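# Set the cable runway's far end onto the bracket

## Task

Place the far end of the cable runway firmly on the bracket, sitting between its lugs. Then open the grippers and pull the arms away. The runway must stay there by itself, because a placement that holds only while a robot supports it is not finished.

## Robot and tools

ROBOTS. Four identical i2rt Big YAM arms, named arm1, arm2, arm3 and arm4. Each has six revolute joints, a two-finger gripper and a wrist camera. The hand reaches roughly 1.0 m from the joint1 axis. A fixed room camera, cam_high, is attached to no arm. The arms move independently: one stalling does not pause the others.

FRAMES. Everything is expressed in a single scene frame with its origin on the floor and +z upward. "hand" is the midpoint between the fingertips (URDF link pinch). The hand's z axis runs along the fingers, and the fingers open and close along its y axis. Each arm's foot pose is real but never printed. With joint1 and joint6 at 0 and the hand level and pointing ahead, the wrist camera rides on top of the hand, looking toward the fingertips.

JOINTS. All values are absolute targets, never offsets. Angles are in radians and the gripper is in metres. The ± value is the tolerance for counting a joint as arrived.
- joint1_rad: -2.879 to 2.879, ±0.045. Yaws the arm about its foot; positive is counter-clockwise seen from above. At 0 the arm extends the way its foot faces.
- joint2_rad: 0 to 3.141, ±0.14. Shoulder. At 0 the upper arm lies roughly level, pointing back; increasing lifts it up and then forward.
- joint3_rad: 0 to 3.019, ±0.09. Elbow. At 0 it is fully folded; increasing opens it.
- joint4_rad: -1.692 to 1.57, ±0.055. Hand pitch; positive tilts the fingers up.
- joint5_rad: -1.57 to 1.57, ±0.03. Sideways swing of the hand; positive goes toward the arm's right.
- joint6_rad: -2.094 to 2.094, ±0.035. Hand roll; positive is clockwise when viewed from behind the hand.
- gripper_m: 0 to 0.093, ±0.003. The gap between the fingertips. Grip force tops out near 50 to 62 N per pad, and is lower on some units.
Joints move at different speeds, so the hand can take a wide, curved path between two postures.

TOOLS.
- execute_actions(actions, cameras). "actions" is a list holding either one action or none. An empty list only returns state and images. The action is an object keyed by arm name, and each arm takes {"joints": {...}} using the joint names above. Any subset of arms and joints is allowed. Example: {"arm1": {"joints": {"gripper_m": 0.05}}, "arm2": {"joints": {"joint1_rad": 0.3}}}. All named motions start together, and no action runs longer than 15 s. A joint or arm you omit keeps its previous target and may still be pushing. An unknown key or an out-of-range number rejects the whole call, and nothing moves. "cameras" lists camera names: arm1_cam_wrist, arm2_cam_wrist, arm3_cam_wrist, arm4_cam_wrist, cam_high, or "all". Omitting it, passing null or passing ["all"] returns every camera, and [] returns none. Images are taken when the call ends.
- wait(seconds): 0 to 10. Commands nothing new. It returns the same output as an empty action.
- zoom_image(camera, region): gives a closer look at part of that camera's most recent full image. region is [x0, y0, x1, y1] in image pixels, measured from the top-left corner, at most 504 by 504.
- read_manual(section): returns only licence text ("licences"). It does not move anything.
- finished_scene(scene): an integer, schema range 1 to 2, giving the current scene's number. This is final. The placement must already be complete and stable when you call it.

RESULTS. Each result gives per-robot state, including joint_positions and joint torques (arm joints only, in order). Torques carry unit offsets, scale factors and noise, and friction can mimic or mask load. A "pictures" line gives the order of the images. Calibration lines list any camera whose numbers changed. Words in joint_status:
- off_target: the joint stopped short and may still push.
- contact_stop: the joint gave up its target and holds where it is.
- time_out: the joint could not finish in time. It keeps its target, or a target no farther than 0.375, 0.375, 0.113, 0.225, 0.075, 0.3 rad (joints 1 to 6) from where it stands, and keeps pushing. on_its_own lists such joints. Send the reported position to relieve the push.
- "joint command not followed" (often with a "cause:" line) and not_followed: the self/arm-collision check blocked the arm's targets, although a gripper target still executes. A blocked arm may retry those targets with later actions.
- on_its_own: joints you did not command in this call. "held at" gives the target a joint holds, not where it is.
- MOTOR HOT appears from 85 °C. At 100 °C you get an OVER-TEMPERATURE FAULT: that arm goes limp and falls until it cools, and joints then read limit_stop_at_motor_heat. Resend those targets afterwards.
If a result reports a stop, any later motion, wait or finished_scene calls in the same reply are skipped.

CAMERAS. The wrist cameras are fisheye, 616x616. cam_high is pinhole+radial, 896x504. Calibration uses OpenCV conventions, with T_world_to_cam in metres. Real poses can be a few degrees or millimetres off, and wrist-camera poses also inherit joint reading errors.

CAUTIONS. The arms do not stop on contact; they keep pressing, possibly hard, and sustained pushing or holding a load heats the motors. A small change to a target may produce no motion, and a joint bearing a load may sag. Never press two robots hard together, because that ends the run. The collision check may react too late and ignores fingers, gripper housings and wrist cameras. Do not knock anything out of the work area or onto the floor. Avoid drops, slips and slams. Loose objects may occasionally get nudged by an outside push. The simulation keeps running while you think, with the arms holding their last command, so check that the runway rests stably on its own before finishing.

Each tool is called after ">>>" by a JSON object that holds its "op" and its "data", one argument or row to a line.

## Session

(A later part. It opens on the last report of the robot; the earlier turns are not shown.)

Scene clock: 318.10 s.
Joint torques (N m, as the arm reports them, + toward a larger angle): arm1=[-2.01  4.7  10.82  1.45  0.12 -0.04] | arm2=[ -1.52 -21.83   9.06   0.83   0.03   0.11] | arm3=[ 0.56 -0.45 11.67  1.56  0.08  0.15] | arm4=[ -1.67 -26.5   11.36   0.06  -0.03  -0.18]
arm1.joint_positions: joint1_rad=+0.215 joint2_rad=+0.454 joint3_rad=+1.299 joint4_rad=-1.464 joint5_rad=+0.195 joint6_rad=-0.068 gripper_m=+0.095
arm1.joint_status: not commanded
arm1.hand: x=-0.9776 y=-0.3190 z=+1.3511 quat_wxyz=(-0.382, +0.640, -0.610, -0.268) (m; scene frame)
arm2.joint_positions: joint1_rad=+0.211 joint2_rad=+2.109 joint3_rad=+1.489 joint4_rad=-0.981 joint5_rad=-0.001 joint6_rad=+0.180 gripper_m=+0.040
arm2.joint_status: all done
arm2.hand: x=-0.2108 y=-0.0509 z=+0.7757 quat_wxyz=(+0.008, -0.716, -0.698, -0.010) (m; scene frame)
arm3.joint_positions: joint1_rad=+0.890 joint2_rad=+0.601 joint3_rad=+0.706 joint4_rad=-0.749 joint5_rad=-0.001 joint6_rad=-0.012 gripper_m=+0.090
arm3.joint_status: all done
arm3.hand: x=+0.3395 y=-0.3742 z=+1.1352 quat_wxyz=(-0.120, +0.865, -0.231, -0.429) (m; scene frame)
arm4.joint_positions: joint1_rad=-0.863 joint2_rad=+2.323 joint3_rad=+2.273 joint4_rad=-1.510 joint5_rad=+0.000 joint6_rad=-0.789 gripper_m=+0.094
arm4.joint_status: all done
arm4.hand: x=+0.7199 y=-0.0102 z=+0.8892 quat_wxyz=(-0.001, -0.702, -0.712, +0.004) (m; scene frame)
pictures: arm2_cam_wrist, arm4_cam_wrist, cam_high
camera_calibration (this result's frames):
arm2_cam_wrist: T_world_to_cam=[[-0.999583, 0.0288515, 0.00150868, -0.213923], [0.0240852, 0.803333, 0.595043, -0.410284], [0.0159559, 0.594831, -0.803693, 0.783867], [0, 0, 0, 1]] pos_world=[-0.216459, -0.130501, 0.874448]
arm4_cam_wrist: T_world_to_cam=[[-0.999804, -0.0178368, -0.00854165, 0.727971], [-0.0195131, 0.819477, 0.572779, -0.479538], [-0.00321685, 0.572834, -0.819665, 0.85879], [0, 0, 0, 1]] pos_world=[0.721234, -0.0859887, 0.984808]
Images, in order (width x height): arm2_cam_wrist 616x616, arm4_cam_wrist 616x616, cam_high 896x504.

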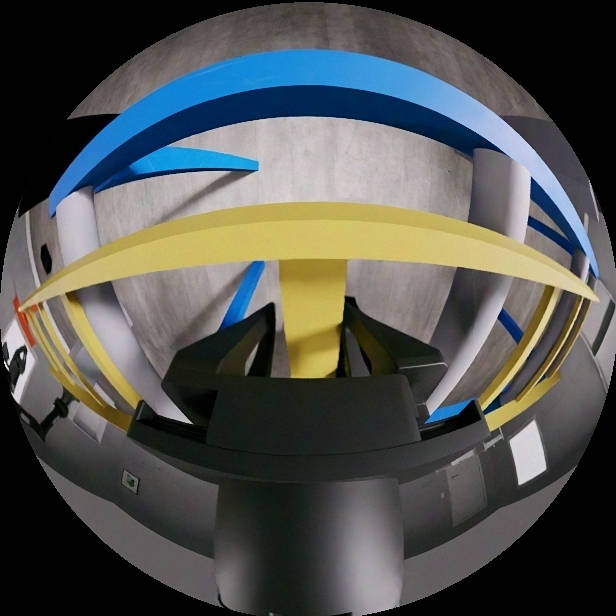

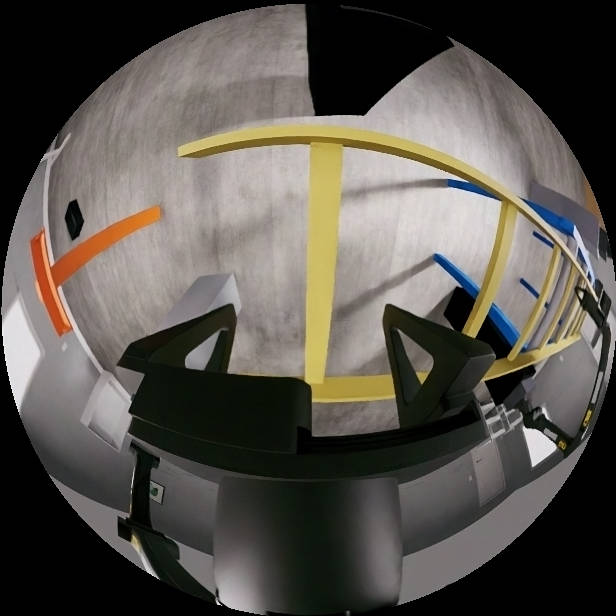

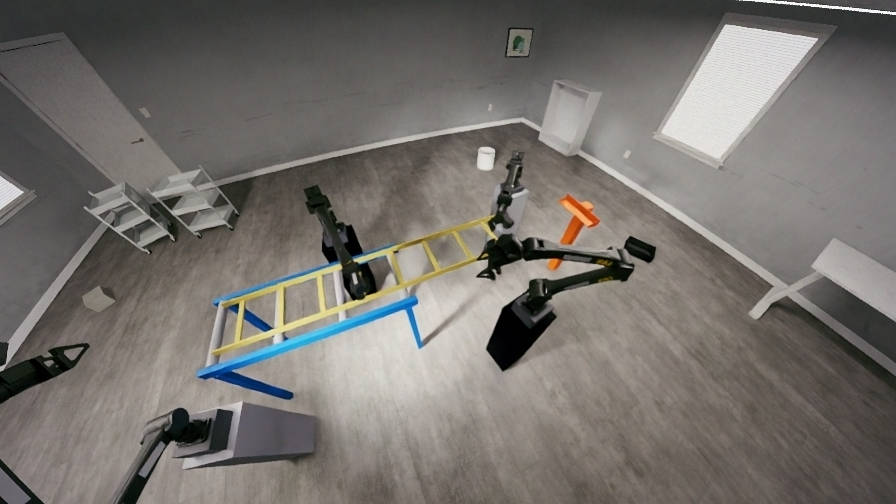

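>>> {"op": "execute_actions", "data": {
  "actions": [
    {"arm4":{"joints":{"joint1_rad":-0.915,"joint2_rad":2.355,"joint3_rad":2.045,"joint4_rad":-1.255,"joint6_rad":-0.825}}}
  ],
  "cameras": ["arm4_cam_wrist"]
}}

Scene clock: 334.87 s.
Joint torques (N m, as the arm reports them, + toward a larger angle): arm1=[-2.03  4.69 10.81  1.4   0.12 -0.04] | arm2=[ -1.54 -21.85   9.05   0.82   0.03   0.11] | arm3=[ 0.49 -0.35 11.7   1.56  0.08  0.15] | arm4=[ -1.04 -26.62   8.85   0.74  -0.02  -0.2 ]
arm1.joint_positions: joint1_rad=+0.215 joint2_rad=+0.454 joint3_rad=+1.299 joint4_rad=-1.464 joint5_rad=+0.195 joint6_rad=-0.068 gripper_m=+0.095
arm1.joint_status: not commanded
arm1.hand: x=-0.9776 y=-0.3190 z=+1.3511 quat_wxyz=(-0.382, +0.640, -0.610, -0.268) (m; scene frame)
arm2.joint_positions: joint1_rad=+0.211 joint2_rad=+2.109 joint3_rad=+1.489 joint4_rad=-0.981 joint5_rad=-0.001 joint6_rad=+0.180 gripper_m=+0.040
arm2.joint_status: not commanded
arm2.hand: x=-0.2108 y=-0.0509 z=+0.7757 quat_wxyz=(+0.008, -0.716, -0.698, -0.010) (m; scene frame)
arm3.joint_positions: joint1_rad=+0.890 joint2_rad=+0.601 joint3_rad=+0.706 joint4_rad=-0.749 joint5_rad=-0.001 joint6_rad=-0.012 gripper_m=+0.090
arm3.joint_status: not commanded
arm3.hand: x=+0.3395 y=-0.3742 z=+1.1352 quat_wxyz=(-0.120, +0.865, -0.231, -0.429) (m; scene frame)
arm4.joint_positions: joint1_rad=-0.913 joint2_rad=+2.347 joint3_rad=+2.036 joint4_rad=-1.265 joint5_rad=+0.000 joint6_rad=-0.813 gripper_m=+0.094
arm4.joint_status: all done
arm4.hand: x=+0.7073 y=+0.0264 z=+0.7839 quat_wxyz=(-0.001, -0.711, -0.703, -0.004) (m; scene frame)
pictures: arm4_cam_wrist
camera_calibration (this result's frames):
arm4_cam_wrist: T_world_to_cam=[[-0.999771, 0.00821332, -0.0197563, 0.723238], [-0.00481193, 0.813411, 0.581669, -0.466661], [0.0208474, 0.581631, -0.813185, 0.729129], [0, 0, 0, 1]] pos_world=[0.705626, -0.050437, 0.878649]
Images, in order (width x height): arm4_cam_wrist 616x616.

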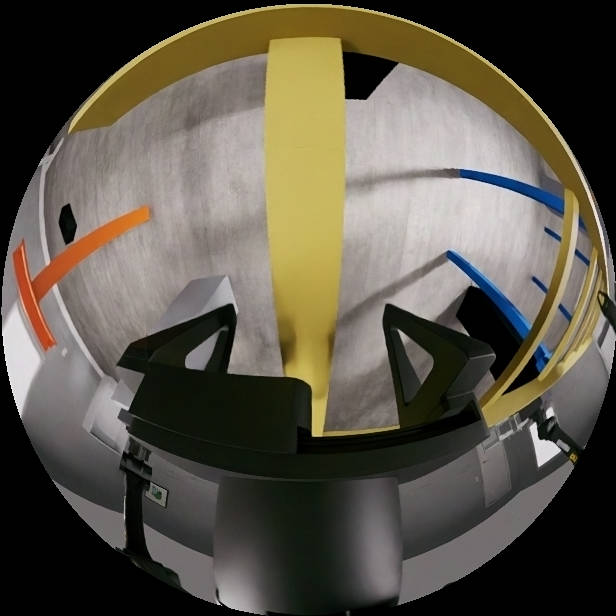

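>>> {"op": "execute_actions", "data": {
  "actions": [
    {"arm4":{"joints":{"gripper_m":0.0}},"arm2":{"joints":{"gripper_m":0.09,"joint2_rad":1.7}},"arm3":{"joints":{"joint1_rad":-1.3,"joint2_rad":0.1,"joint3_rad":0.1,"joint4_rad":-0.5}}}
  ],
  "cameras": ["arm3_cam_wrist","cam_high"]
}}

Scene clock: 346.70 s.
Joint torques (N m, as the arm reports them, + toward a larger angle): arm1=[-2.11  4.95 10.82  1.4   0.13 -0.05] | arm2=[ -1.59 -17.51  10.7    1.53   0.03   0.1 ] | arm3=[-0.96  2.84 12.68  2.39  0.07  0.14] | arm4=[ -1.37 -26.56   8.94   0.72   0.05  -0.15]
arm1.joint_positions: joint1_rad=+0.215 joint2_rad=+0.454 joint3_rad=+1.299 joint4_rad=-1.464 joint5_rad=+0.195 joint6_rad=-0.068 gripper_m=+0.095
arm1.joint_status: not commanded
arm1.hand: x=-0.9776 y=-0.3190 z=+1.3511 quat_wxyz=(-0.382, +0.640, -0.610, -0.268) (m; scene frame)
arm2.joint_positions: joint1_rad=+0.211 joint2_rad=+1.690 joint3_rad=+1.496 joint4_rad=-0.977 joint5_rad=-0.001 joint6_rad=+0.180 gripper_m=+0.090
arm2.joint_status: all done
arm2.hand: x=-0.2081 y=-0.0768 z=+1.0214 quat_wxyz=(-0.166, -0.702, -0.684, +0.114) (m; scene frame)
arm3.joint_positions: joint1_rad=-1.290 joint2_rad=+0.117 joint3_rad=+0.098 joint4_rad=-0.520 joint5_rad=-0.001 joint6_rad=-0.011 gripper_m=+0.090
arm3.joint_status: all done
arm3.hand: x=+0.8440 y=-0.4380 z=+0.9528 quat_wxyz=(-0.485, +0.190, -0.848, -0.101) (m; scene frame)
arm4.joint_positions: joint1_rad=-0.913 joint2_rad=+2.347 joint3_rad=+2.035 joint4_rad=-1.265 joint5_rad=-0.002 joint6_rad=-0.817 gripper_m=+0.024
arm4.joint_status: gripper_m off_target (ended at +0.024, target +0.000)
arm4.hand: x=+0.7078 y=+0.0263 z=+0.7836 quat_wxyz=(-0.003, -0.710, -0.704, -0.004) (m; scene frame)
pictures: arm3_cam_wrist, cam_high
camera_calibration (this result's frames):
arm3_cam_wrist: T_world_to_cam=[[0.420448, -0.907186, 0.0154048, -0.764966], [-0.826045, -0.389755, -0.407112, 0.917847], [0.37533, 0.158444, -0.913248, 0.74289], [0, 0, 0, 1]] pos_world=[0.800983, -0.453937, 1.06389]
Images, in order (width x height): arm3_cam_wrist 616x616, cam_high 896x504.

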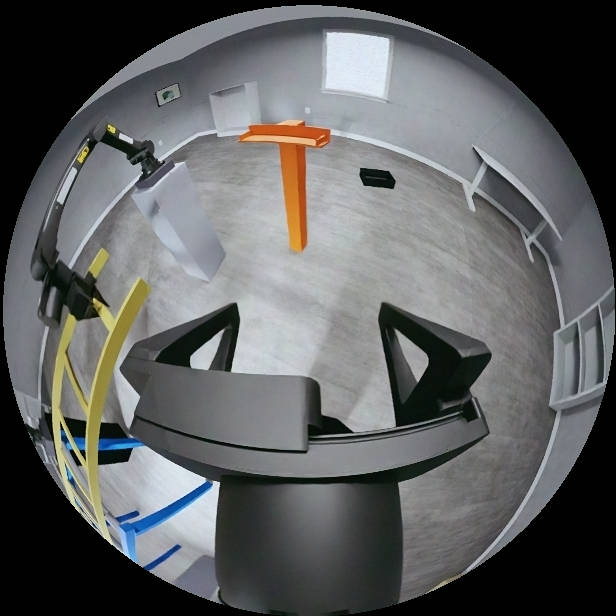

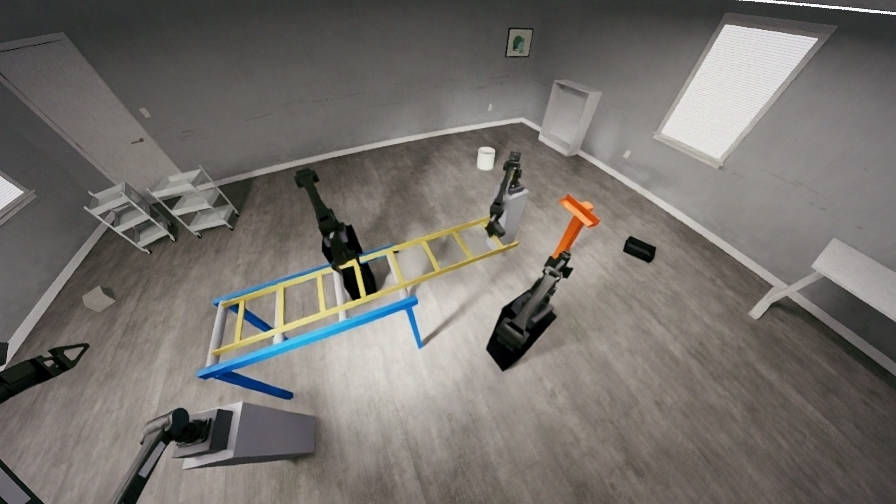

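>>> {"op": "execute_actions", "data": {
  "actions": [
    {"arm4":{"joints":{"joint1_rad":-0.75,"joint2_rad":2.13,"joint3_rad":1.685,"joint4_rad":-1.11,"joint6_rad":-0.66}},"arm2":{"joints":{"joint2_rad":0.6}}}
  ],
  "cameras": []
}}

>>> {"op": "execute_actions", "data": {
  "actions": [
    {"arm4":{"joints":{"joint1_rad":-0.535,"joint2_rad":1.98,"joint3_rad":1.445,"joint4_rad":-1.01,"joint6_rad":-0.445}}}
  ],
  "cameras": ["arm3_cam_wrist","cam_high"]
}}

Scene clock: 364.50 s.
Joint torques (N m, as the arm reports them, + toward a larger angle): arm1=[-2.04  4.96 10.83  1.37  0.12 -0.04] | arm2=[-1.68  2.88  6.96  2.27  0.01  0.09] | arm3=[-0.99  2.84 12.63  2.4   0.07  0.14] | arm4=[ -2.4  -24.18   9.99   0.14  -0.02  -0.47]
arm1.joint_positions: joint1_rad=+0.215 joint2_rad=+0.454 joint3_rad=+1.299 joint4_rad=-1.464 joint5_rad=+0.195 joint6_rad=-0.068 gripper_m=+0.095
arm1.joint_status: not commanded
arm1.hand: x=-0.9776 y=-0.3190 z=+1.3511 quat_wxyz=(-0.382, +0.640, -0.610, -0.268) (m; scene frame)
arm2.joint_positions: joint1_rad=+0.211 joint2_rad=+0.601 joint3_rad=+1.508 joint4_rad=-0.975 joint5_rad=-0.001 joint6_rad=+0.180 gripper_m=+0.090
arm2.joint_status: all done
arm2.hand: x=-0.2692 y=+0.2966 z=+1.5057 quat_wxyz=(-0.559, -0.523, -0.508, +0.394) (m; scene frame)
arm3.joint_positions: joint1_rad=-1.290 joint2_rad=+0.117 joint3_rad=+0.098 joint4_rad=-0.520 joint5_rad=-0.001 joint6_rad=-0.011 gripper_m=+0.090
arm3.joint_status: not commanded
arm3.hand: x=+0.8440 y=-0.4380 z=+0.9528 quat_wxyz=(-0.485, +0.190, -0.848, -0.101) (m; scene frame)
arm4.joint_positions: joint1_rad=-0.731 joint2_rad=+2.139 joint3_rad=+1.652 joint4_rad=-1.104 joint5_rad=+0.000 joint6_rad=-0.621 gripper_m=+0.024
arm4.joint_status: joint6_rad off_target (ended at -0.621, target -0.660); the others done
arm4.hand: x=+0.8507 y=+0.0077 z=+0.7826 quat_wxyz=(+0.000, -0.715, -0.699, -0.011) (m; scene frame)
pictures: none
No camera images: the call's "cameras" was empty. Leave "cameras" out to get every camera's image.

Scene clock: 366.37 s.
Joint torques (N m, as the arm reports them, + toward a larger angle): arm1=[-2.13  4.81 10.84  1.38  0.12 -0.04] | arm2=[-1.68  2.76  6.95  2.3   0.01  0.09] | arm3=[-1.    2.81 12.63  2.41  0.07  0.14] | arm4=[ -1.66 -24.54  10.97  -0.27  -0.07  -0.35]
arm1.joint_positions: joint1_rad=+0.215 joint2_rad=+0.454 joint3_rad=+1.299 joint4_rad=-1.464 joint5_rad=+0.195 joint6_rad=-0.068 gripper_m=+0.095
arm1.joint_status: not commanded
arm1.hand: x=-0.9776 y=-0.3190 z=+1.3511 quat_wxyz=(-0.382, +0.640, -0.610, -0.268) (m; scene frame)
arm2.joint_positions: joint1_rad=+0.211 joint2_rad=+0.601 joint3_rad=+1.508 joint4_rad=-0.975 joint5_rad=-0.001 joint6_rad=+0.180 gripper_m=+0.090
arm2.joint_status: not commanded
arm2.hand: x=-0.2692 y=+0.2966 z=+1.5057 quat_wxyz=(-0.559, -0.523, -0.508, +0.394) (m; scene frame)
arm3.joint_positions: joint1_rad=-1.290 joint2_rad=+0.117 joint3_rad=+0.098 joint4_rad=-0.520 joint5_rad=-0.001 joint6_rad=-0.011 gripper_m=+0.090
arm3.joint_status: not commanded
arm3.hand: x=+0.8440 y=-0.4380 z=+0.9528 quat_wxyz=(-0.485, +0.190, -0.848, -0.101) (m; scene frame)
arm4.joint_positions: joint1_rad=-0.524 joint2_rad=+2.027 joint3_rad=+1.388 joint4_rad=-0.992 joint5_rad=+0.003 joint6_rad=-0.419 gripper_m=+0.024
arm4.joint_status: all done
arm4.hand: x=+0.9911 y=+0.0097 z=+0.7616 quat_wxyz=(+0.011, -0.712, -0.701, -0.029) (m; scene frame)
pictures: arm3_cam_wrist, cam_high
camera_calibration (this result's frames):
arm3_cam_wrist: T_world_to_cam=[[0.420448, -0.907186, 0.0154048, -0.764966], [-0.826045, -0.389755, -0.407112, 0.917847], [0.37533, 0.158444, -0.913248, 0.74289], [0, 0, 0, 1]] pos_world=[0.800983, -0.453937, 1.06389]
Images, in order (width x height): arm3_cam_wrist 616x616, cam_high 896x504.

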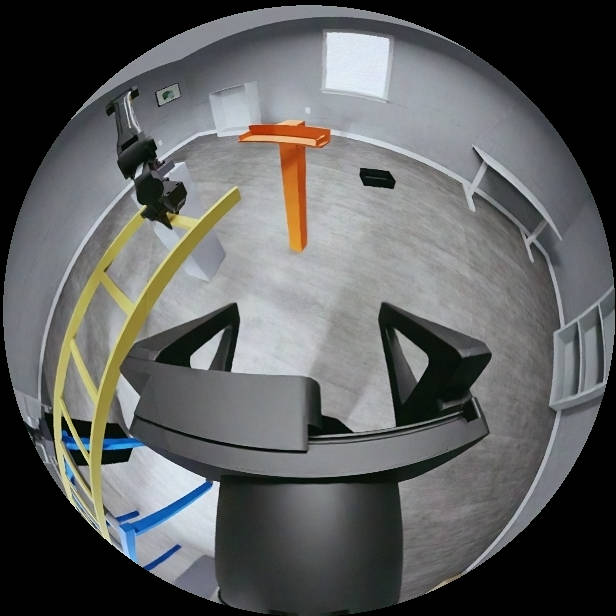

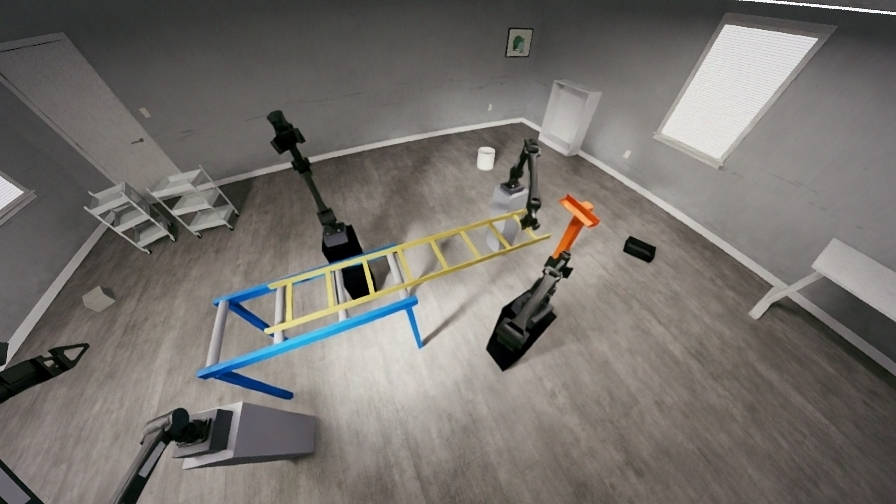

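>>> {"op": "execute_actions", "data": {
  "actions": [
    {"arm4":{"joints":{"joint1_rad":-0.265,"joint2_rad":1.84,"joint3_rad":1.395,"joint4_rad":-0.97,"joint6_rad":-0.135}}}
  ],
  "cameras": []
}}

>>> {"op": "execute_actions", "data": {
  "actions": [
    {"arm4":{"joints":{"joint1_rad":0.04,"joint2_rad":1.80,"joint3_rad":1.43,"joint4_rad":-0.97,"joint6_rad":0.17}}}
  ],
  "cameras": ["arm3_cam_wrist","arm4_cam_wrist","cam_high"]
}}

Scene clock: 376.57 s.
Joint torques (N m, as the arm reports them, + toward a larger angle): arm1=[-2.22  4.91 10.84  1.39  0.11 -0.04] | arm2=[-1.69  2.79  6.95  2.29  0.01  0.09] | arm3=[-0.98  2.82 12.64  2.39  0.07  0.13] | arm4=[ -1.   -29.81  11.47   0.08   0.03  -0.07]
arm1.joint_positions: joint1_rad=+0.215 joint2_rad=+0.454 joint3_rad=+1.299 joint4_rad=-1.464 joint5_rad=+0.195 joint6_rad=-0.068 gripper_m=+0.095
arm1.joint_status: not commanded
arm1.hand: x=-0.9776 y=-0.3190 z=+1.3511 quat_wxyz=(-0.382, +0.640, -0.610, -0.268) (m; scene frame)
arm2.joint_positions: joint1_rad=+0.211 joint2_rad=+0.601 joint3_rad=+1.508 joint4_rad=-0.975 joint5_rad=-0.001 joint6_rad=+0.180 gripper_m=+0.090
arm2.joint_status: not commanded
arm2.hand: x=-0.2692 y=+0.2966 z=+1.5057 quat_wxyz=(-0.559, -0.523, -0.508, +0.394) (m; scene frame)
arm3.joint_positions: joint1_rad=-1.290 joint2_rad=+0.117 joint3_rad=+0.098 joint4_rad=-0.520 joint5_rad=-0.001 joint6_rad=-0.011 gripper_m=+0.090
arm3.joint_status: not commanded
arm3.hand: x=+0.8440 y=-0.4380 z=+0.9528 quat_wxyz=(-0.485, +0.190, -0.848, -0.101) (m; scene frame)
arm4.joint_positions: joint1_rad=-0.271 joint2_rad=+1.956 joint3_rad=+1.333 joint4_rad=-0.961 joint5_rad=+0.000 joint6_rad=-0.136 gripper_m=+0.024
arm4.joint_status: all done
arm4.hand: x=+1.1230 y=-0.0249 z=+0.7819 quat_wxyz=(+0.003, -0.723, -0.691, -0.007) (m; scene frame)
pictures: none
No camera images: the call's "cameras" was empty. Leave "cameras" out to get every camera's image.

Scene clock: 378.80 s.
Joint torques (N m, as the arm reports them, + toward a larger angle): arm1=[-2.15  4.85 10.83  1.42  0.11 -0.05] | arm2=[-1.66  2.77  6.95  2.28  0.01  0.08] | arm3=[-1.    2.83 12.62  2.41  0.07  0.14] | arm4=[ -0.14 -32.56  13.97   0.01   0.11   0.02]
arm1.joint_positions: joint1_rad=+0.215 joint2_rad=+0.454 joint3_rad=+1.299 joint4_rad=-1.464 joint5_rad=+0.195 joint6_rad=-0.068 gripper_m=+0.095
arm1.joint_status: not commanded
arm1.hand: x=-0.9776 y=-0.3190 z=+1.3511 quat_wxyz=(-0.382, +0.640, -0.610, -0.268) (m; scene frame)
arm2.joint_positions: joint1_rad=+0.211 joint2_rad=+0.601 joint3_rad=+1.508 joint4_rad=-0.975 joint5_rad=-0.001 joint6_rad=+0.180 gripper_m=+0.090
arm2.joint_status: not commanded
arm2.hand: x=-0.2692 y=+0.2966 z=+1.5057 quat_wxyz=(-0.559, -0.523, -0.508, +0.394) (m; scene frame)
arm3.joint_positions: joint1_rad=-1.290 joint2_rad=+0.117 joint3_rad=+0.098 joint4_rad=-0.520 joint5_rad=-0.001 joint6_rad=-0.011 gripper_m=+0.090
arm3.joint_status: not commanded
arm3.hand: x=+0.8440 y=-0.4380 z=+0.9528 quat_wxyz=(-0.485, +0.190, -0.848, -0.101) (m; scene frame)
arm4.joint_positions: joint1_rad=+0.023 joint2_rad=+1.948 joint3_rad=+1.333 joint4_rad=-0.960 joint5_rad=-0.001 joint6_rad=+0.162 gripper_m=+0.024
arm4.joint_status: joint2_rad time_out (moved -0.008 of -0.156); joint3_rad time_out (moved +0.000 of +0.097); the others done
arm4.on_its_own: joint2_rad reads +1.948 and still pushes toward +1.800 since a time_out; joint3_rad reads +1.333 and still pushes toward +1.430 since a time_out
arm4.hand: x=+1.2797 y=-0.0321 z=+0.7868 quat_wxyz=(+0.000, -0.725, -0.689, -0.003) (m; scene frame)
pictures: arm3_cam_wrist, arm4_cam_wrist, cam_high
camera_calibration (this result's frames):
arm3_cam_wrist: T_world_to_cam=[[0.420448, -0.907186, 0.0154048, -0.764966], [-0.826045, -0.389755, -0.407112, 0.917847], [0.37533, 0.158444, -0.913248, 0.74289], [0, 0, 0, 1]] pos_world=[0.800983, -0.453937, 1.06389]
arm4_cam_wrist: T_world_to_cam=[[-0.998784, 0.0463449, -0.0168224, 1.29367], [0.027898, 0.812563, 0.582206, -0.460344], [0.0406515, 0.581028, -0.812868, 0.727976], [0, 0, 0, 1]] pos_world=[1.27535, -0.108871, 0.881525]
Images, in order (width x height): arm3_cam_wrist 616x616, arm4_cam_wrist 616x616, cam_high 896x504.

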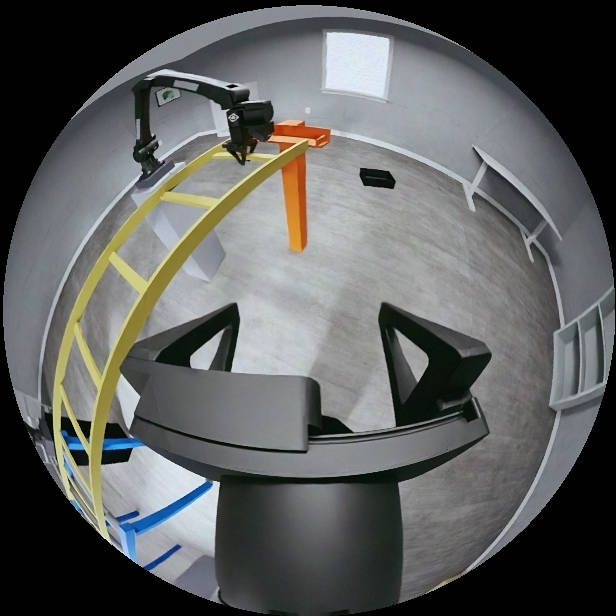

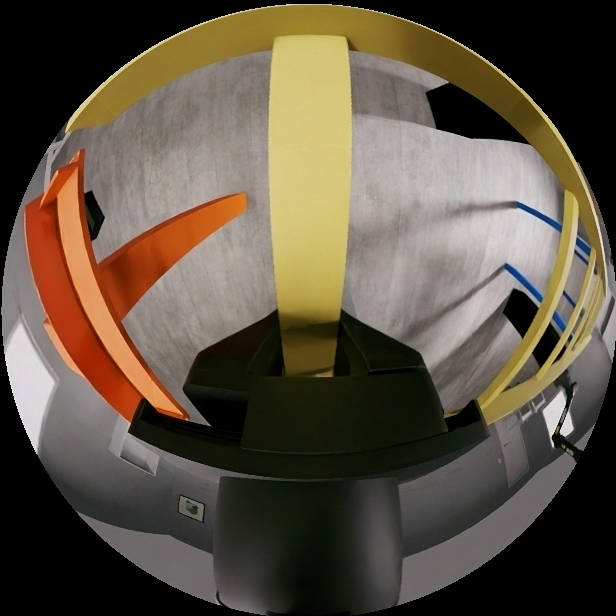

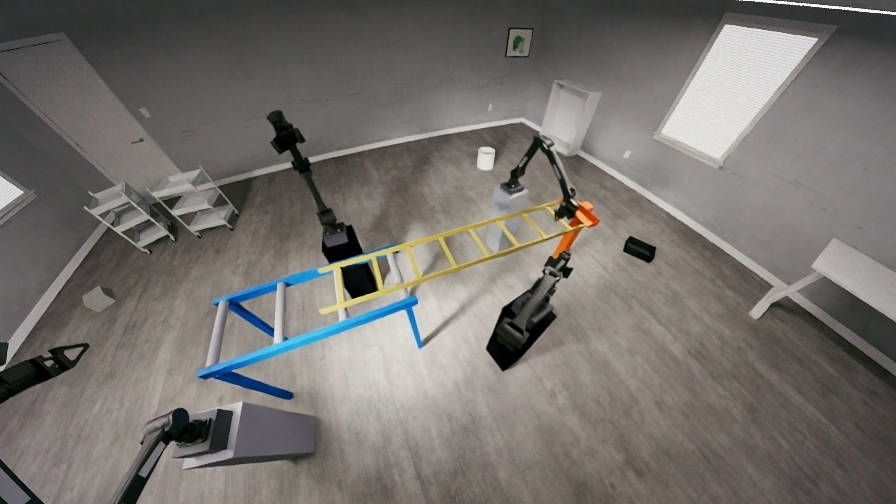

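>>> {"op": "zoom_image", "data": {
  "camera": "arm4_cam_wrist",
  "region": [0, 90, 200, 290]
}}

>>> {"op": "zoom_image", "data": {
  "camera": "arm3_cam_wrist",
  "region": [200, 90, 350, 200]
}}

Region (0, 90, 200, 290) of arm4_cam_wrist's 616x616 image, scaled by 2.520, with more detail than that image has.

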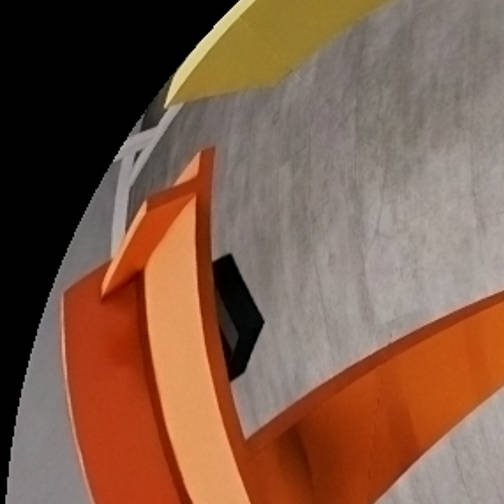

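Region (200, 90, 350, 200) of arm3_cam_wrist's 616x616 image, scaled by 3.360, with more detail than that image has; it fills the top 370 rows of this view, and the rest is white.

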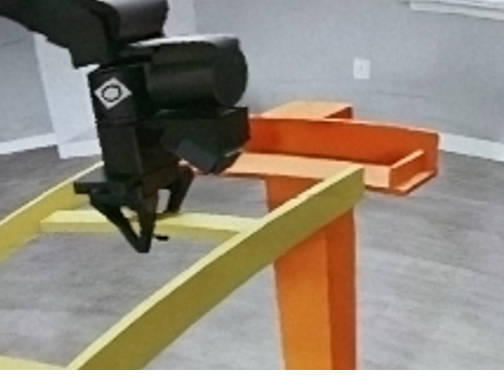

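>>> {"op": "execute_actions", "data": {
  "actions": [
    {"arm4":{"joints":{"joint1_rad":0.11,"joint2_rad":1.70,"joint3_rad":1.42,"joint4_rad":-1.0,"joint6_rad":0.235}}}
  ],
  "cameras": ["arm3_cam_wrist","arm4_cam_wrist"]
}}

Scene clock: 408.70 s.
Joint torques (N m, as the arm reports them, + toward a larger angle): arm1=[-2.19  4.77 10.8   1.43  0.14 -0.05] | arm2=[-1.68  2.73  6.96  2.29  0.01  0.09] | arm3=[-1.01  2.87 12.62  2.41  0.07  0.13] | arm4=[ -1.52 -38.28  14.12  -0.43   0.24  -0.17]
arm1.joint_positions: joint1_rad=+0.215 joint2_rad=+0.454 joint3_rad=+1.299 joint4_rad=-1.464 joint5_rad=+0.195 joint6_rad=-0.068 gripper_m=+0.095
arm1.joint_status: not commanded
arm1.hand: x=-0.9776 y=-0.3190 z=+1.3511 quat_wxyz=(-0.382, +0.640, -0.610, -0.268) (m; scene frame)
arm2.joint_positions: joint1_rad=+0.211 joint2_rad=+0.601 joint3_rad=+1.508 joint4_rad=-0.975 joint5_rad=-0.001 joint6_rad=+0.180 gripper_m=+0.090
arm2.joint_status: not commanded
arm2.hand: x=-0.2692 y=+0.2966 z=+1.5057 quat_wxyz=(-0.559, -0.523, -0.508, +0.394) (m; scene frame)
arm3.joint_positions: joint1_rad=-1.290 joint2_rad=+0.117 joint3_rad=+0.098 joint4_rad=-0.520 joint5_rad=-0.001 joint6_rad=-0.011 gripper_m=+0.090
arm3.joint_status: not commanded
arm3.hand: x=+0.8440 y=-0.4380 z=+0.9528 quat_wxyz=(-0.485, +0.190, -0.848, -0.101) (m; scene frame)
arm4.joint_positions: joint1_rad=+0.117 joint2_rad=+1.917 joint3_rad=+1.322 joint4_rad=-0.977 joint5_rad=-0.005 joint6_rad=+0.246 gripper_m=+0.024
arm4.joint_status: joint2_rad time_out (moved -0.030 of -0.248); joint3_rad time_out (moved -0.010 of +0.087); the others done
arm4.on_its_own: joint2_rad reads +1.917 and still pushes toward +1.700 since a time_out; joint3_rad reads +1.322 and still pushes toward +1.420 since a time_out
arm4.hand: x=+1.3286 y=-0.0192 z=+0.7992 quat_wxyz=(-0.002, -0.721, -0.693, -0.004) (m; scene frame)
pictures: arm3_cam_wrist, arm4_cam_wrist
camera_calibration (this result's frames):
arm3_cam_wrist: T_world_to_cam=[[0.420448, -0.907186, 0.0154048, -0.764966], [-0.826045, -0.389755, -0.407112, 0.917847], [0.37533, 0.158444, -0.913248, 0.74289], [0, 0, 0, 1]] pos_world=[0.800983, -0.453937, 1.06389]
arm4_cam_wrist: T_world_to_cam=[[-0.999099, 0.0371779, -0.0204786, 1.3453], [0.0183829, 0.813891, 0.580726, -0.465532], [0.0382576, 0.579826, -0.813841, 0.732494], [0, 0, 0, 1]] pos_world=[1.32462, -0.0958419, 0.89403]
Images, in order (width x height): arm3_cam_wrist 616x616, arm4_cam_wrist 616x616.

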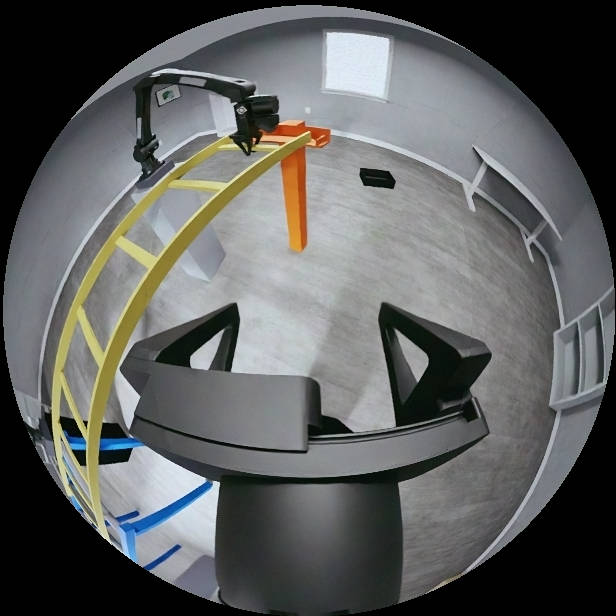

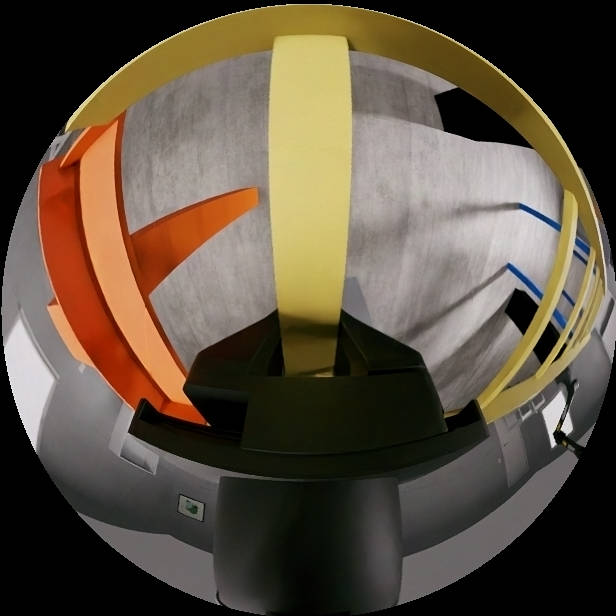

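>>> {"op": "zoom_image", "data": {
  "camera": "arm4_cam_wrist",
  "region": [30, 80, 170, 220]
}}

>>> {"op": "zoom_image", "data": {
  "camera": "arm3_cam_wrist",
  "region": [220, 100, 340, 180]
}}

Region (30, 80, 170, 220) of arm4_cam_wrist's 616x616 image, scaled by 3.600, with more detail than that image has.

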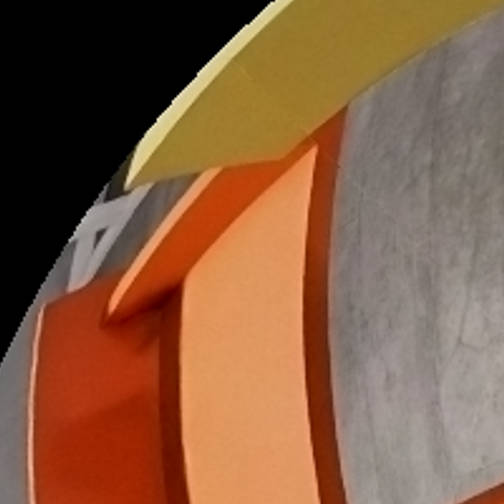

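Region (220, 100, 340, 180) of arm3_cam_wrist's 616x616 image, scaled by 4.200, with more detail than that image has.

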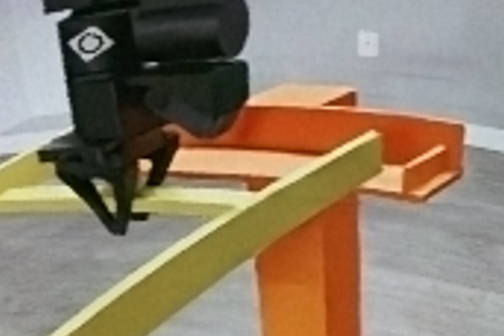

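>>> {"op": "execute_actions", "data": {
  "actions": [
    {"arm4":{"joints":{"joint1_rad":0.185,"joint2_rad":1.74,"joint3_rad":1.51,"joint4_rad":-1.0,"joint6_rad":0.31}}}
  ],
  "cameras": ["arm3_cam_wrist","arm4_cam_wrist","cam_high"]
}}

Scene clock: 431.77 s.
Joint torques (N m, as the arm reports them, + toward a larger angle): arm1=[-2.08  4.87 10.82  1.46  0.12 -0.05] | arm2=[-1.65  2.71  6.95  2.3   0.01  0.09] | arm3=[-0.93  2.88 12.64  2.4   0.07  0.14] | arm4=[ -0.87 -34.76  15.18  -0.26   0.3   -0.05]
arm1.joint_positions: joint1_rad=+0.215 joint2_rad=+0.454 joint3_rad=+1.299 joint4_rad=-1.464 joint5_rad=+0.195 joint6_rad=-0.068 gripper_m=+0.095
arm1.joint_status: not commanded
arm1.hand: x=-0.9776 y=-0.3190 z=+1.3511 quat_wxyz=(-0.382, +0.640, -0.610, -0.268) (m; scene frame)
arm2.joint_positions: joint1_rad=+0.211 joint2_rad=+0.601 joint3_rad=+1.508 joint4_rad=-0.975 joint5_rad=-0.001 joint6_rad=+0.180 gripper_m=+0.090
arm2.joint_status: not commanded
arm2.hand: x=-0.2692 y=+0.2966 z=+1.5057 quat_wxyz=(-0.559, -0.523, -0.508, +0.394) (m; scene frame)
arm3.joint_positions: joint1_rad=-1.290 joint2_rad=+0.117 joint3_rad=+0.098 joint4_rad=-0.520 joint5_rad=-0.001 joint6_rad=-0.011 gripper_m=+0.090
arm3.joint_status: not commanded
arm3.hand: x=+0.8440 y=-0.4380 z=+0.9528 quat_wxyz=(-0.485, +0.190, -0.848, -0.101) (m; scene frame)
arm4.joint_positions: joint1_rad=+0.184 joint2_rad=+1.917 joint3_rad=+1.330 joint4_rad=-0.980 joint5_rad=-0.006 joint6_rad=+0.309 gripper_m=+0.024
arm4.joint_status: joint2_rad time_out (moved +0.000 of -0.177); joint3_rad time_out (moved +0.008 of +0.188); the others done
arm4.on_its_own: joint2_rad reads +1.917 and still pushes toward +1.740 since a time_out; joint3_rad reads +1.330 and still pushes toward +1.443 since a time_out
arm4.hand: x=+1.3639 y=-0.0133 z=+0.8018 quat_wxyz=(-0.004, -0.720, -0.694, -0.003) (m; scene frame)
pictures: arm3_cam_wrist, arm4_cam_wrist, cam_high
camera_calibration (this result's frames):
arm3_cam_wrist: T_world_to_cam=[[0.420448, -0.907186, 0.0154048, -0.764966], [-0.826045, -0.389755, -0.407112, 0.917847], [0.37533, 0.158444, -0.913248, 0.74289], [0, 0, 0, 1]] pos_world=[0.800983, -0.453937, 1.06389]
arm4_cam_wrist: T_world_to_cam=[[-0.999188, 0.0333023, -0.0226967, 1.38223], [0.0140684, 0.815974, 0.577917, -0.464298], [0.0377659, 0.577129, -0.81578, 0.731994], [0, 0, 0, 1]] pos_world=[1.36, -0.0896309, 0.896844]
Images, in order (width x height): arm3_cam_wrist 616x616, arm4_cam_wrist 616x616, cam_high 896x504.

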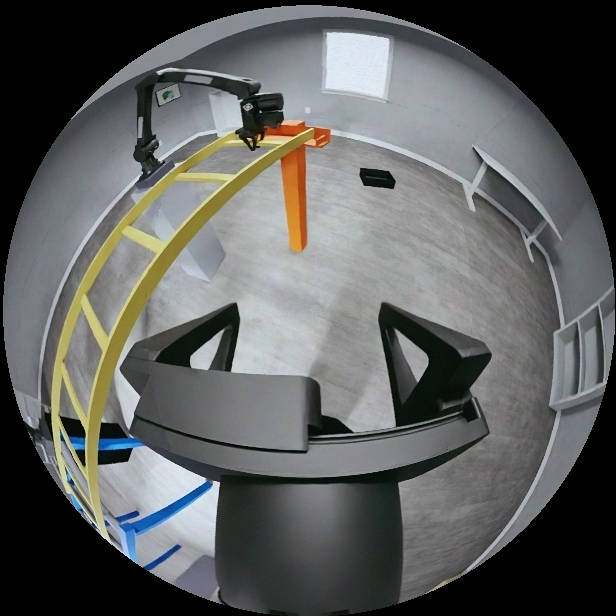

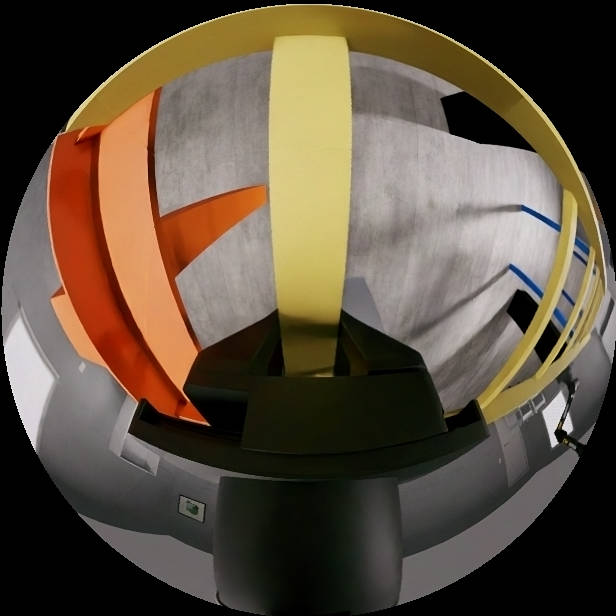

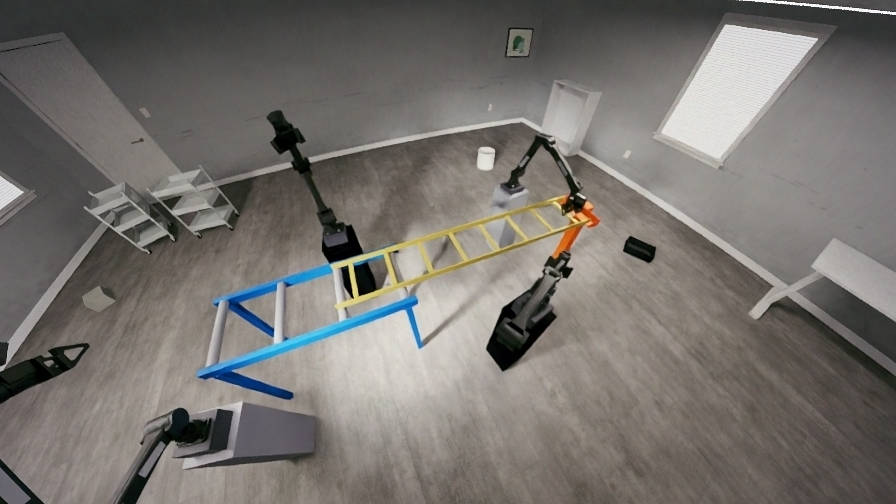

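>>> {"op": "execute_actions", "data": {
  "actions": [
    {"arm4":{"joints":{"joint1_rad":0.246,"joint2_rad":1.79,"joint3_rad":1.59,"joint4_rad":-1.0,"joint6_rad":0.37}}}
  ],
  "cameras": ["arm3_cam_wrist","arm4_cam_wrist","cam_high"]
}}

Scene clock: 445.87 s.
Joint torques (N m, as the arm reports them, + toward a larger angle): arm1=[-2.26  4.7  10.86  1.44  0.14 -0.05] | arm2=[-1.55  2.81  6.95  2.28  0.01  0.09] | arm3=[-0.97  2.85 12.62  2.41  0.07  0.13] | arm4=[ -1.58 -36.87  15.32   0.72   0.28  -0.21]
arm1.joint_positions: joint1_rad=+0.215 joint2_rad=+0.454 joint3_rad=+1.299 joint4_rad=-1.464 joint5_rad=+0.195 joint6_rad=-0.068 gripper_m=+0.095
arm1.joint_status: not commanded
arm1.hand: x=-0.9776 y=-0.3190 z=+1.3511 quat_wxyz=(-0.382, +0.640, -0.610, -0.268) (m; scene frame)
arm2.joint_positions: joint1_rad=+0.211 joint2_rad=+0.601 joint3_rad=+1.508 joint4_rad=-0.975 joint5_rad=-0.001 joint6_rad=+0.180 gripper_m=+0.090
arm2.joint_status: not commanded
arm2.hand: x=-0.2692 y=+0.2966 z=+1.5057 quat_wxyz=(-0.559, -0.523, -0.508, +0.394) (m; scene frame)
arm3.joint_positions: joint1_rad=-1.290 joint2_rad=+0.117 joint3_rad=+0.098 joint4_rad=-0.520 joint5_rad=-0.001 joint6_rad=-0.011 gripper_m=+0.090
arm3.joint_status: not commanded
arm3.hand: x=+0.8440 y=-0.4380 z=+0.9528 quat_wxyz=(-0.485, +0.190, -0.848, -0.101) (m; scene frame)
arm4.joint_positions: joint1_rad=+0.251 joint2_rad=+1.975 joint3_rad=+1.418 joint4_rad=-1.007 joint5_rad=-0.005 joint6_rad=+0.385 gripper_m=+0.024
arm4.joint_status: joint2_rad time_out (moved +0.057 of -0.127); joint3_rad time_out (moved +0.088 of +0.260); the others done
arm4.on_its_own: joint2_rad reads +1.975 and still pushes toward +1.790 since a time_out; joint3_rad reads +1.418 and still pushes toward +1.531 since a time_out
arm4.hand: x=+1.4068 y=-0.0271 z=+0.8003 quat_wxyz=(-0.006, -0.723, -0.691, -0.002) (m; scene frame)
pictures: arm3_cam_wrist, arm4_cam_wrist, cam_high
camera_calibration (this result's frames):
arm3_cam_wrist: T_world_to_cam=[[0.420448, -0.907186, 0.0154048, -0.764966], [-0.826045, -0.389755, -0.407112, 0.917847], [0.37533, 0.158444, -0.913248, 0.74289], [0, 0, 0, 1]] pos_world=[0.800983, -0.453937, 1.06389]
arm4_cam_wrist: T_world_to_cam=[[-0.998861, 0.0412358, -0.0239871, 1.42638], [0.019956, 0.817892, 0.575025, -0.458707], [0.0433305, 0.573892, -0.817784, 0.730827], [0, 0, 0, 1]] pos_world=[1.40224, -0.10306, 0.895641]
Images, in order (width x height): arm3_cam_wrist 616x616, arm4_cam_wrist 616x616, cam_high 896x504.

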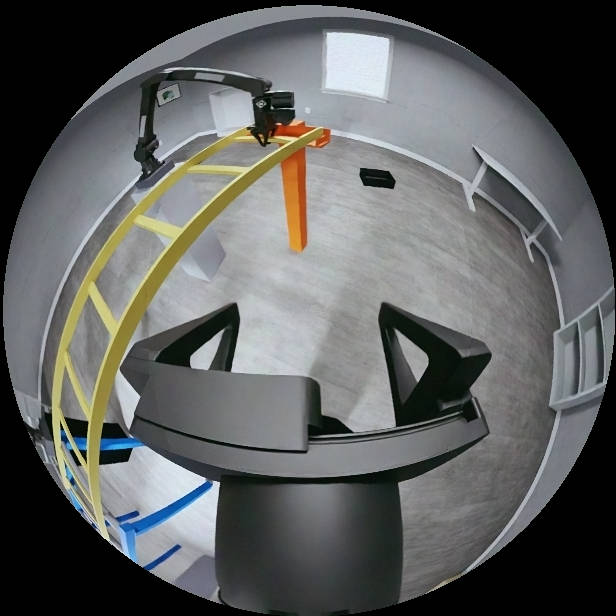

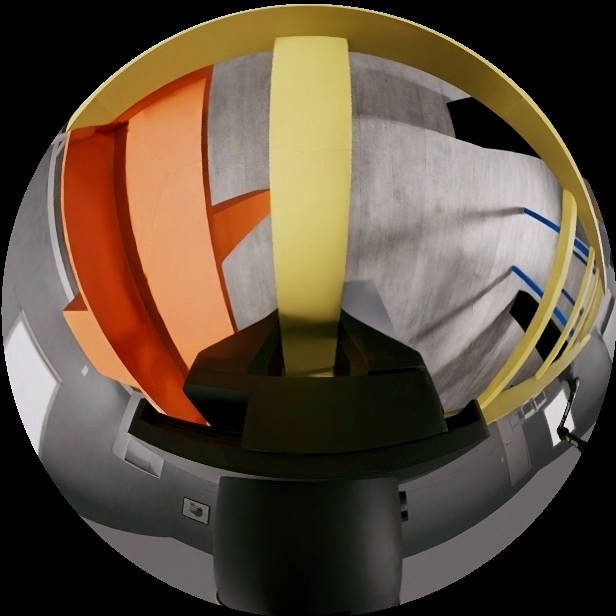

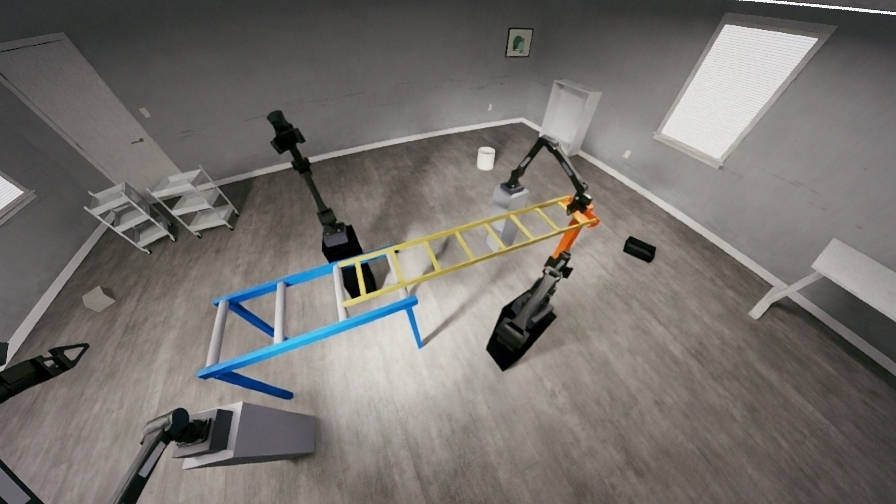

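>>> {"op": "execute_actions", "data": {
  "actions": [
    {"arm4":{"joints":{"joint2_rad":1.83,"joint3_rad":1.46,"joint4_rad":-0.97}}}
  ],
  "cameras": ["arm3_cam_wrist","arm4_cam_wrist"]
}}

Scene clock: 453.93 s.
Joint torques (N m, as the arm reports them, + toward a larger angle): arm1=[-2.02  4.95 10.83  1.4   0.11 -0.05] | arm2=[-1.68  2.81  6.95  2.28  0.01  0.08] | arm3=[-1.03  2.86 12.64  2.41  0.07  0.14] | arm4=[ -1.35 -32.86  13.62   0.53   0.06  -0.15]
arm1.joint_positions: joint1_rad=+0.215 joint2_rad=+0.454 joint3_rad=+1.299 joint4_rad=-1.464 joint5_rad=+0.195 joint6_rad=-0.068 gripper_m=+0.095
arm1.joint_status: not commanded
arm1.hand: x=-0.9776 y=-0.3190 z=+1.3511 quat_wxyz=(-0.382, +0.640, -0.610, -0.268) (m; scene frame)
arm2.joint_positions: joint1_rad=+0.211 joint2_rad=+0.601 joint3_rad=+1.508 joint4_rad=-0.975 joint5_rad=-0.001 joint6_rad=+0.180 gripper_m=+0.090
arm2.joint_status: not commanded
arm2.hand: x=-0.2692 y=+0.2966 z=+1.5057 quat_wxyz=(-0.559, -0.523, -0.508, +0.394) (m; scene frame)
arm3.joint_positions: joint1_rad=-1.290 joint2_rad=+0.117 joint3_rad=+0.098 joint4_rad=-0.520 joint5_rad=-0.001 joint6_rad=-0.011 gripper_m=+0.090
arm3.joint_status: not commanded
arm3.hand: x=+0.8440 y=-0.4380 z=+0.9528 quat_wxyz=(-0.485, +0.190, -0.848, -0.101) (m; scene frame)
arm4.joint_positions: joint1_rad=+0.250 joint2_rad=+1.975 joint3_rad=+1.369 joint4_rad=-0.972 joint5_rad=+0.001 joint6_rad=+0.377 gripper_m=+0.024
arm4.joint_status: joint2_rad time_out (moved +0.001 of -0.145); joint3_rad time_out (moved -0.049 of +0.042); the others done
arm4.on_its_own: joint2_rad reads +1.975 and still pushes toward +1.830 since a time_out; joint3_rad reads +1.369 and still pushes toward +1.460 since a time_out
arm4.hand: x=+1.4007 y=-0.0146 z=+0.7845 quat_wxyz=(+0.002, -0.721, -0.693, -0.003) (m; scene frame)
pictures: arm3_cam_wrist, arm4_cam_wrist
camera_calibration (this result's frames):
arm3_cam_wrist: T_world_to_cam=[[0.420448, -0.907186, 0.0154048, -0.764966], [-0.826045, -0.389755, -0.407112, 0.917847], [0.37533, 0.158444, -0.913248, 0.74289], [0, 0, 0, 1]] pos_world=[0.800983, -0.453937, 1.06389]
arm4_cam_wrist: T_world_to_cam=[[-0.999294, 0.0353124, -0.0128376, 1.41113], [0.0211522, 0.811085, 0.584546, -0.468963], [0.0310541, 0.583862, -0.811259, 0.723206], [0, 0, 0, 1]] pos_world=[1.39759, -0.0917141, 0.878953]
Images, in order (width x height): arm3_cam_wrist 616x616, arm4_cam_wrist 616x616.

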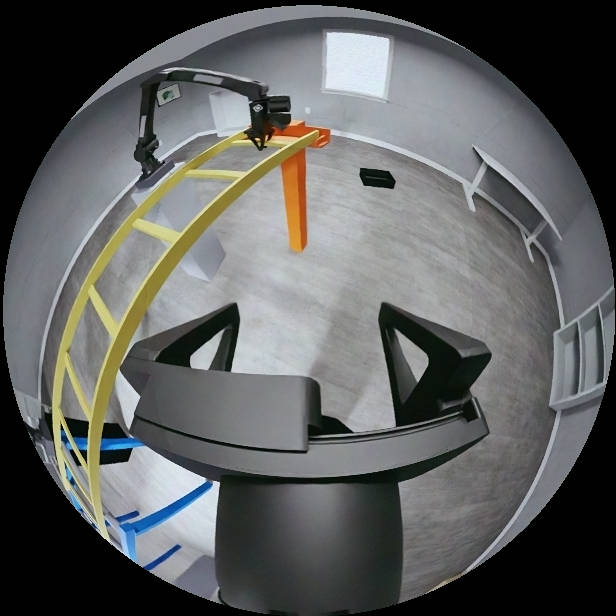

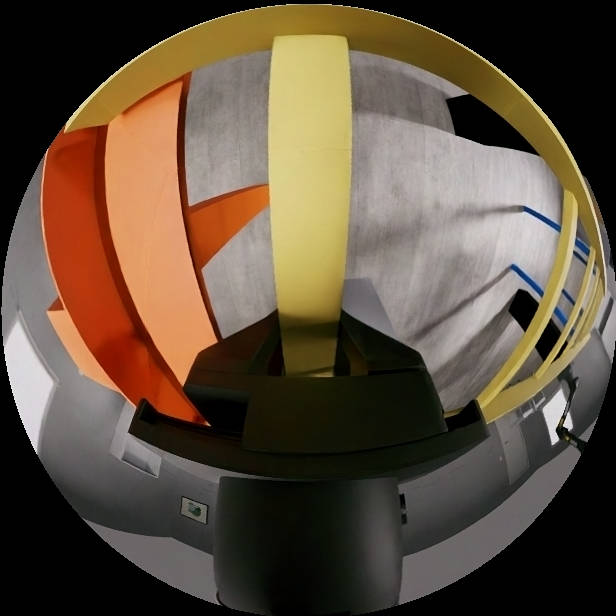

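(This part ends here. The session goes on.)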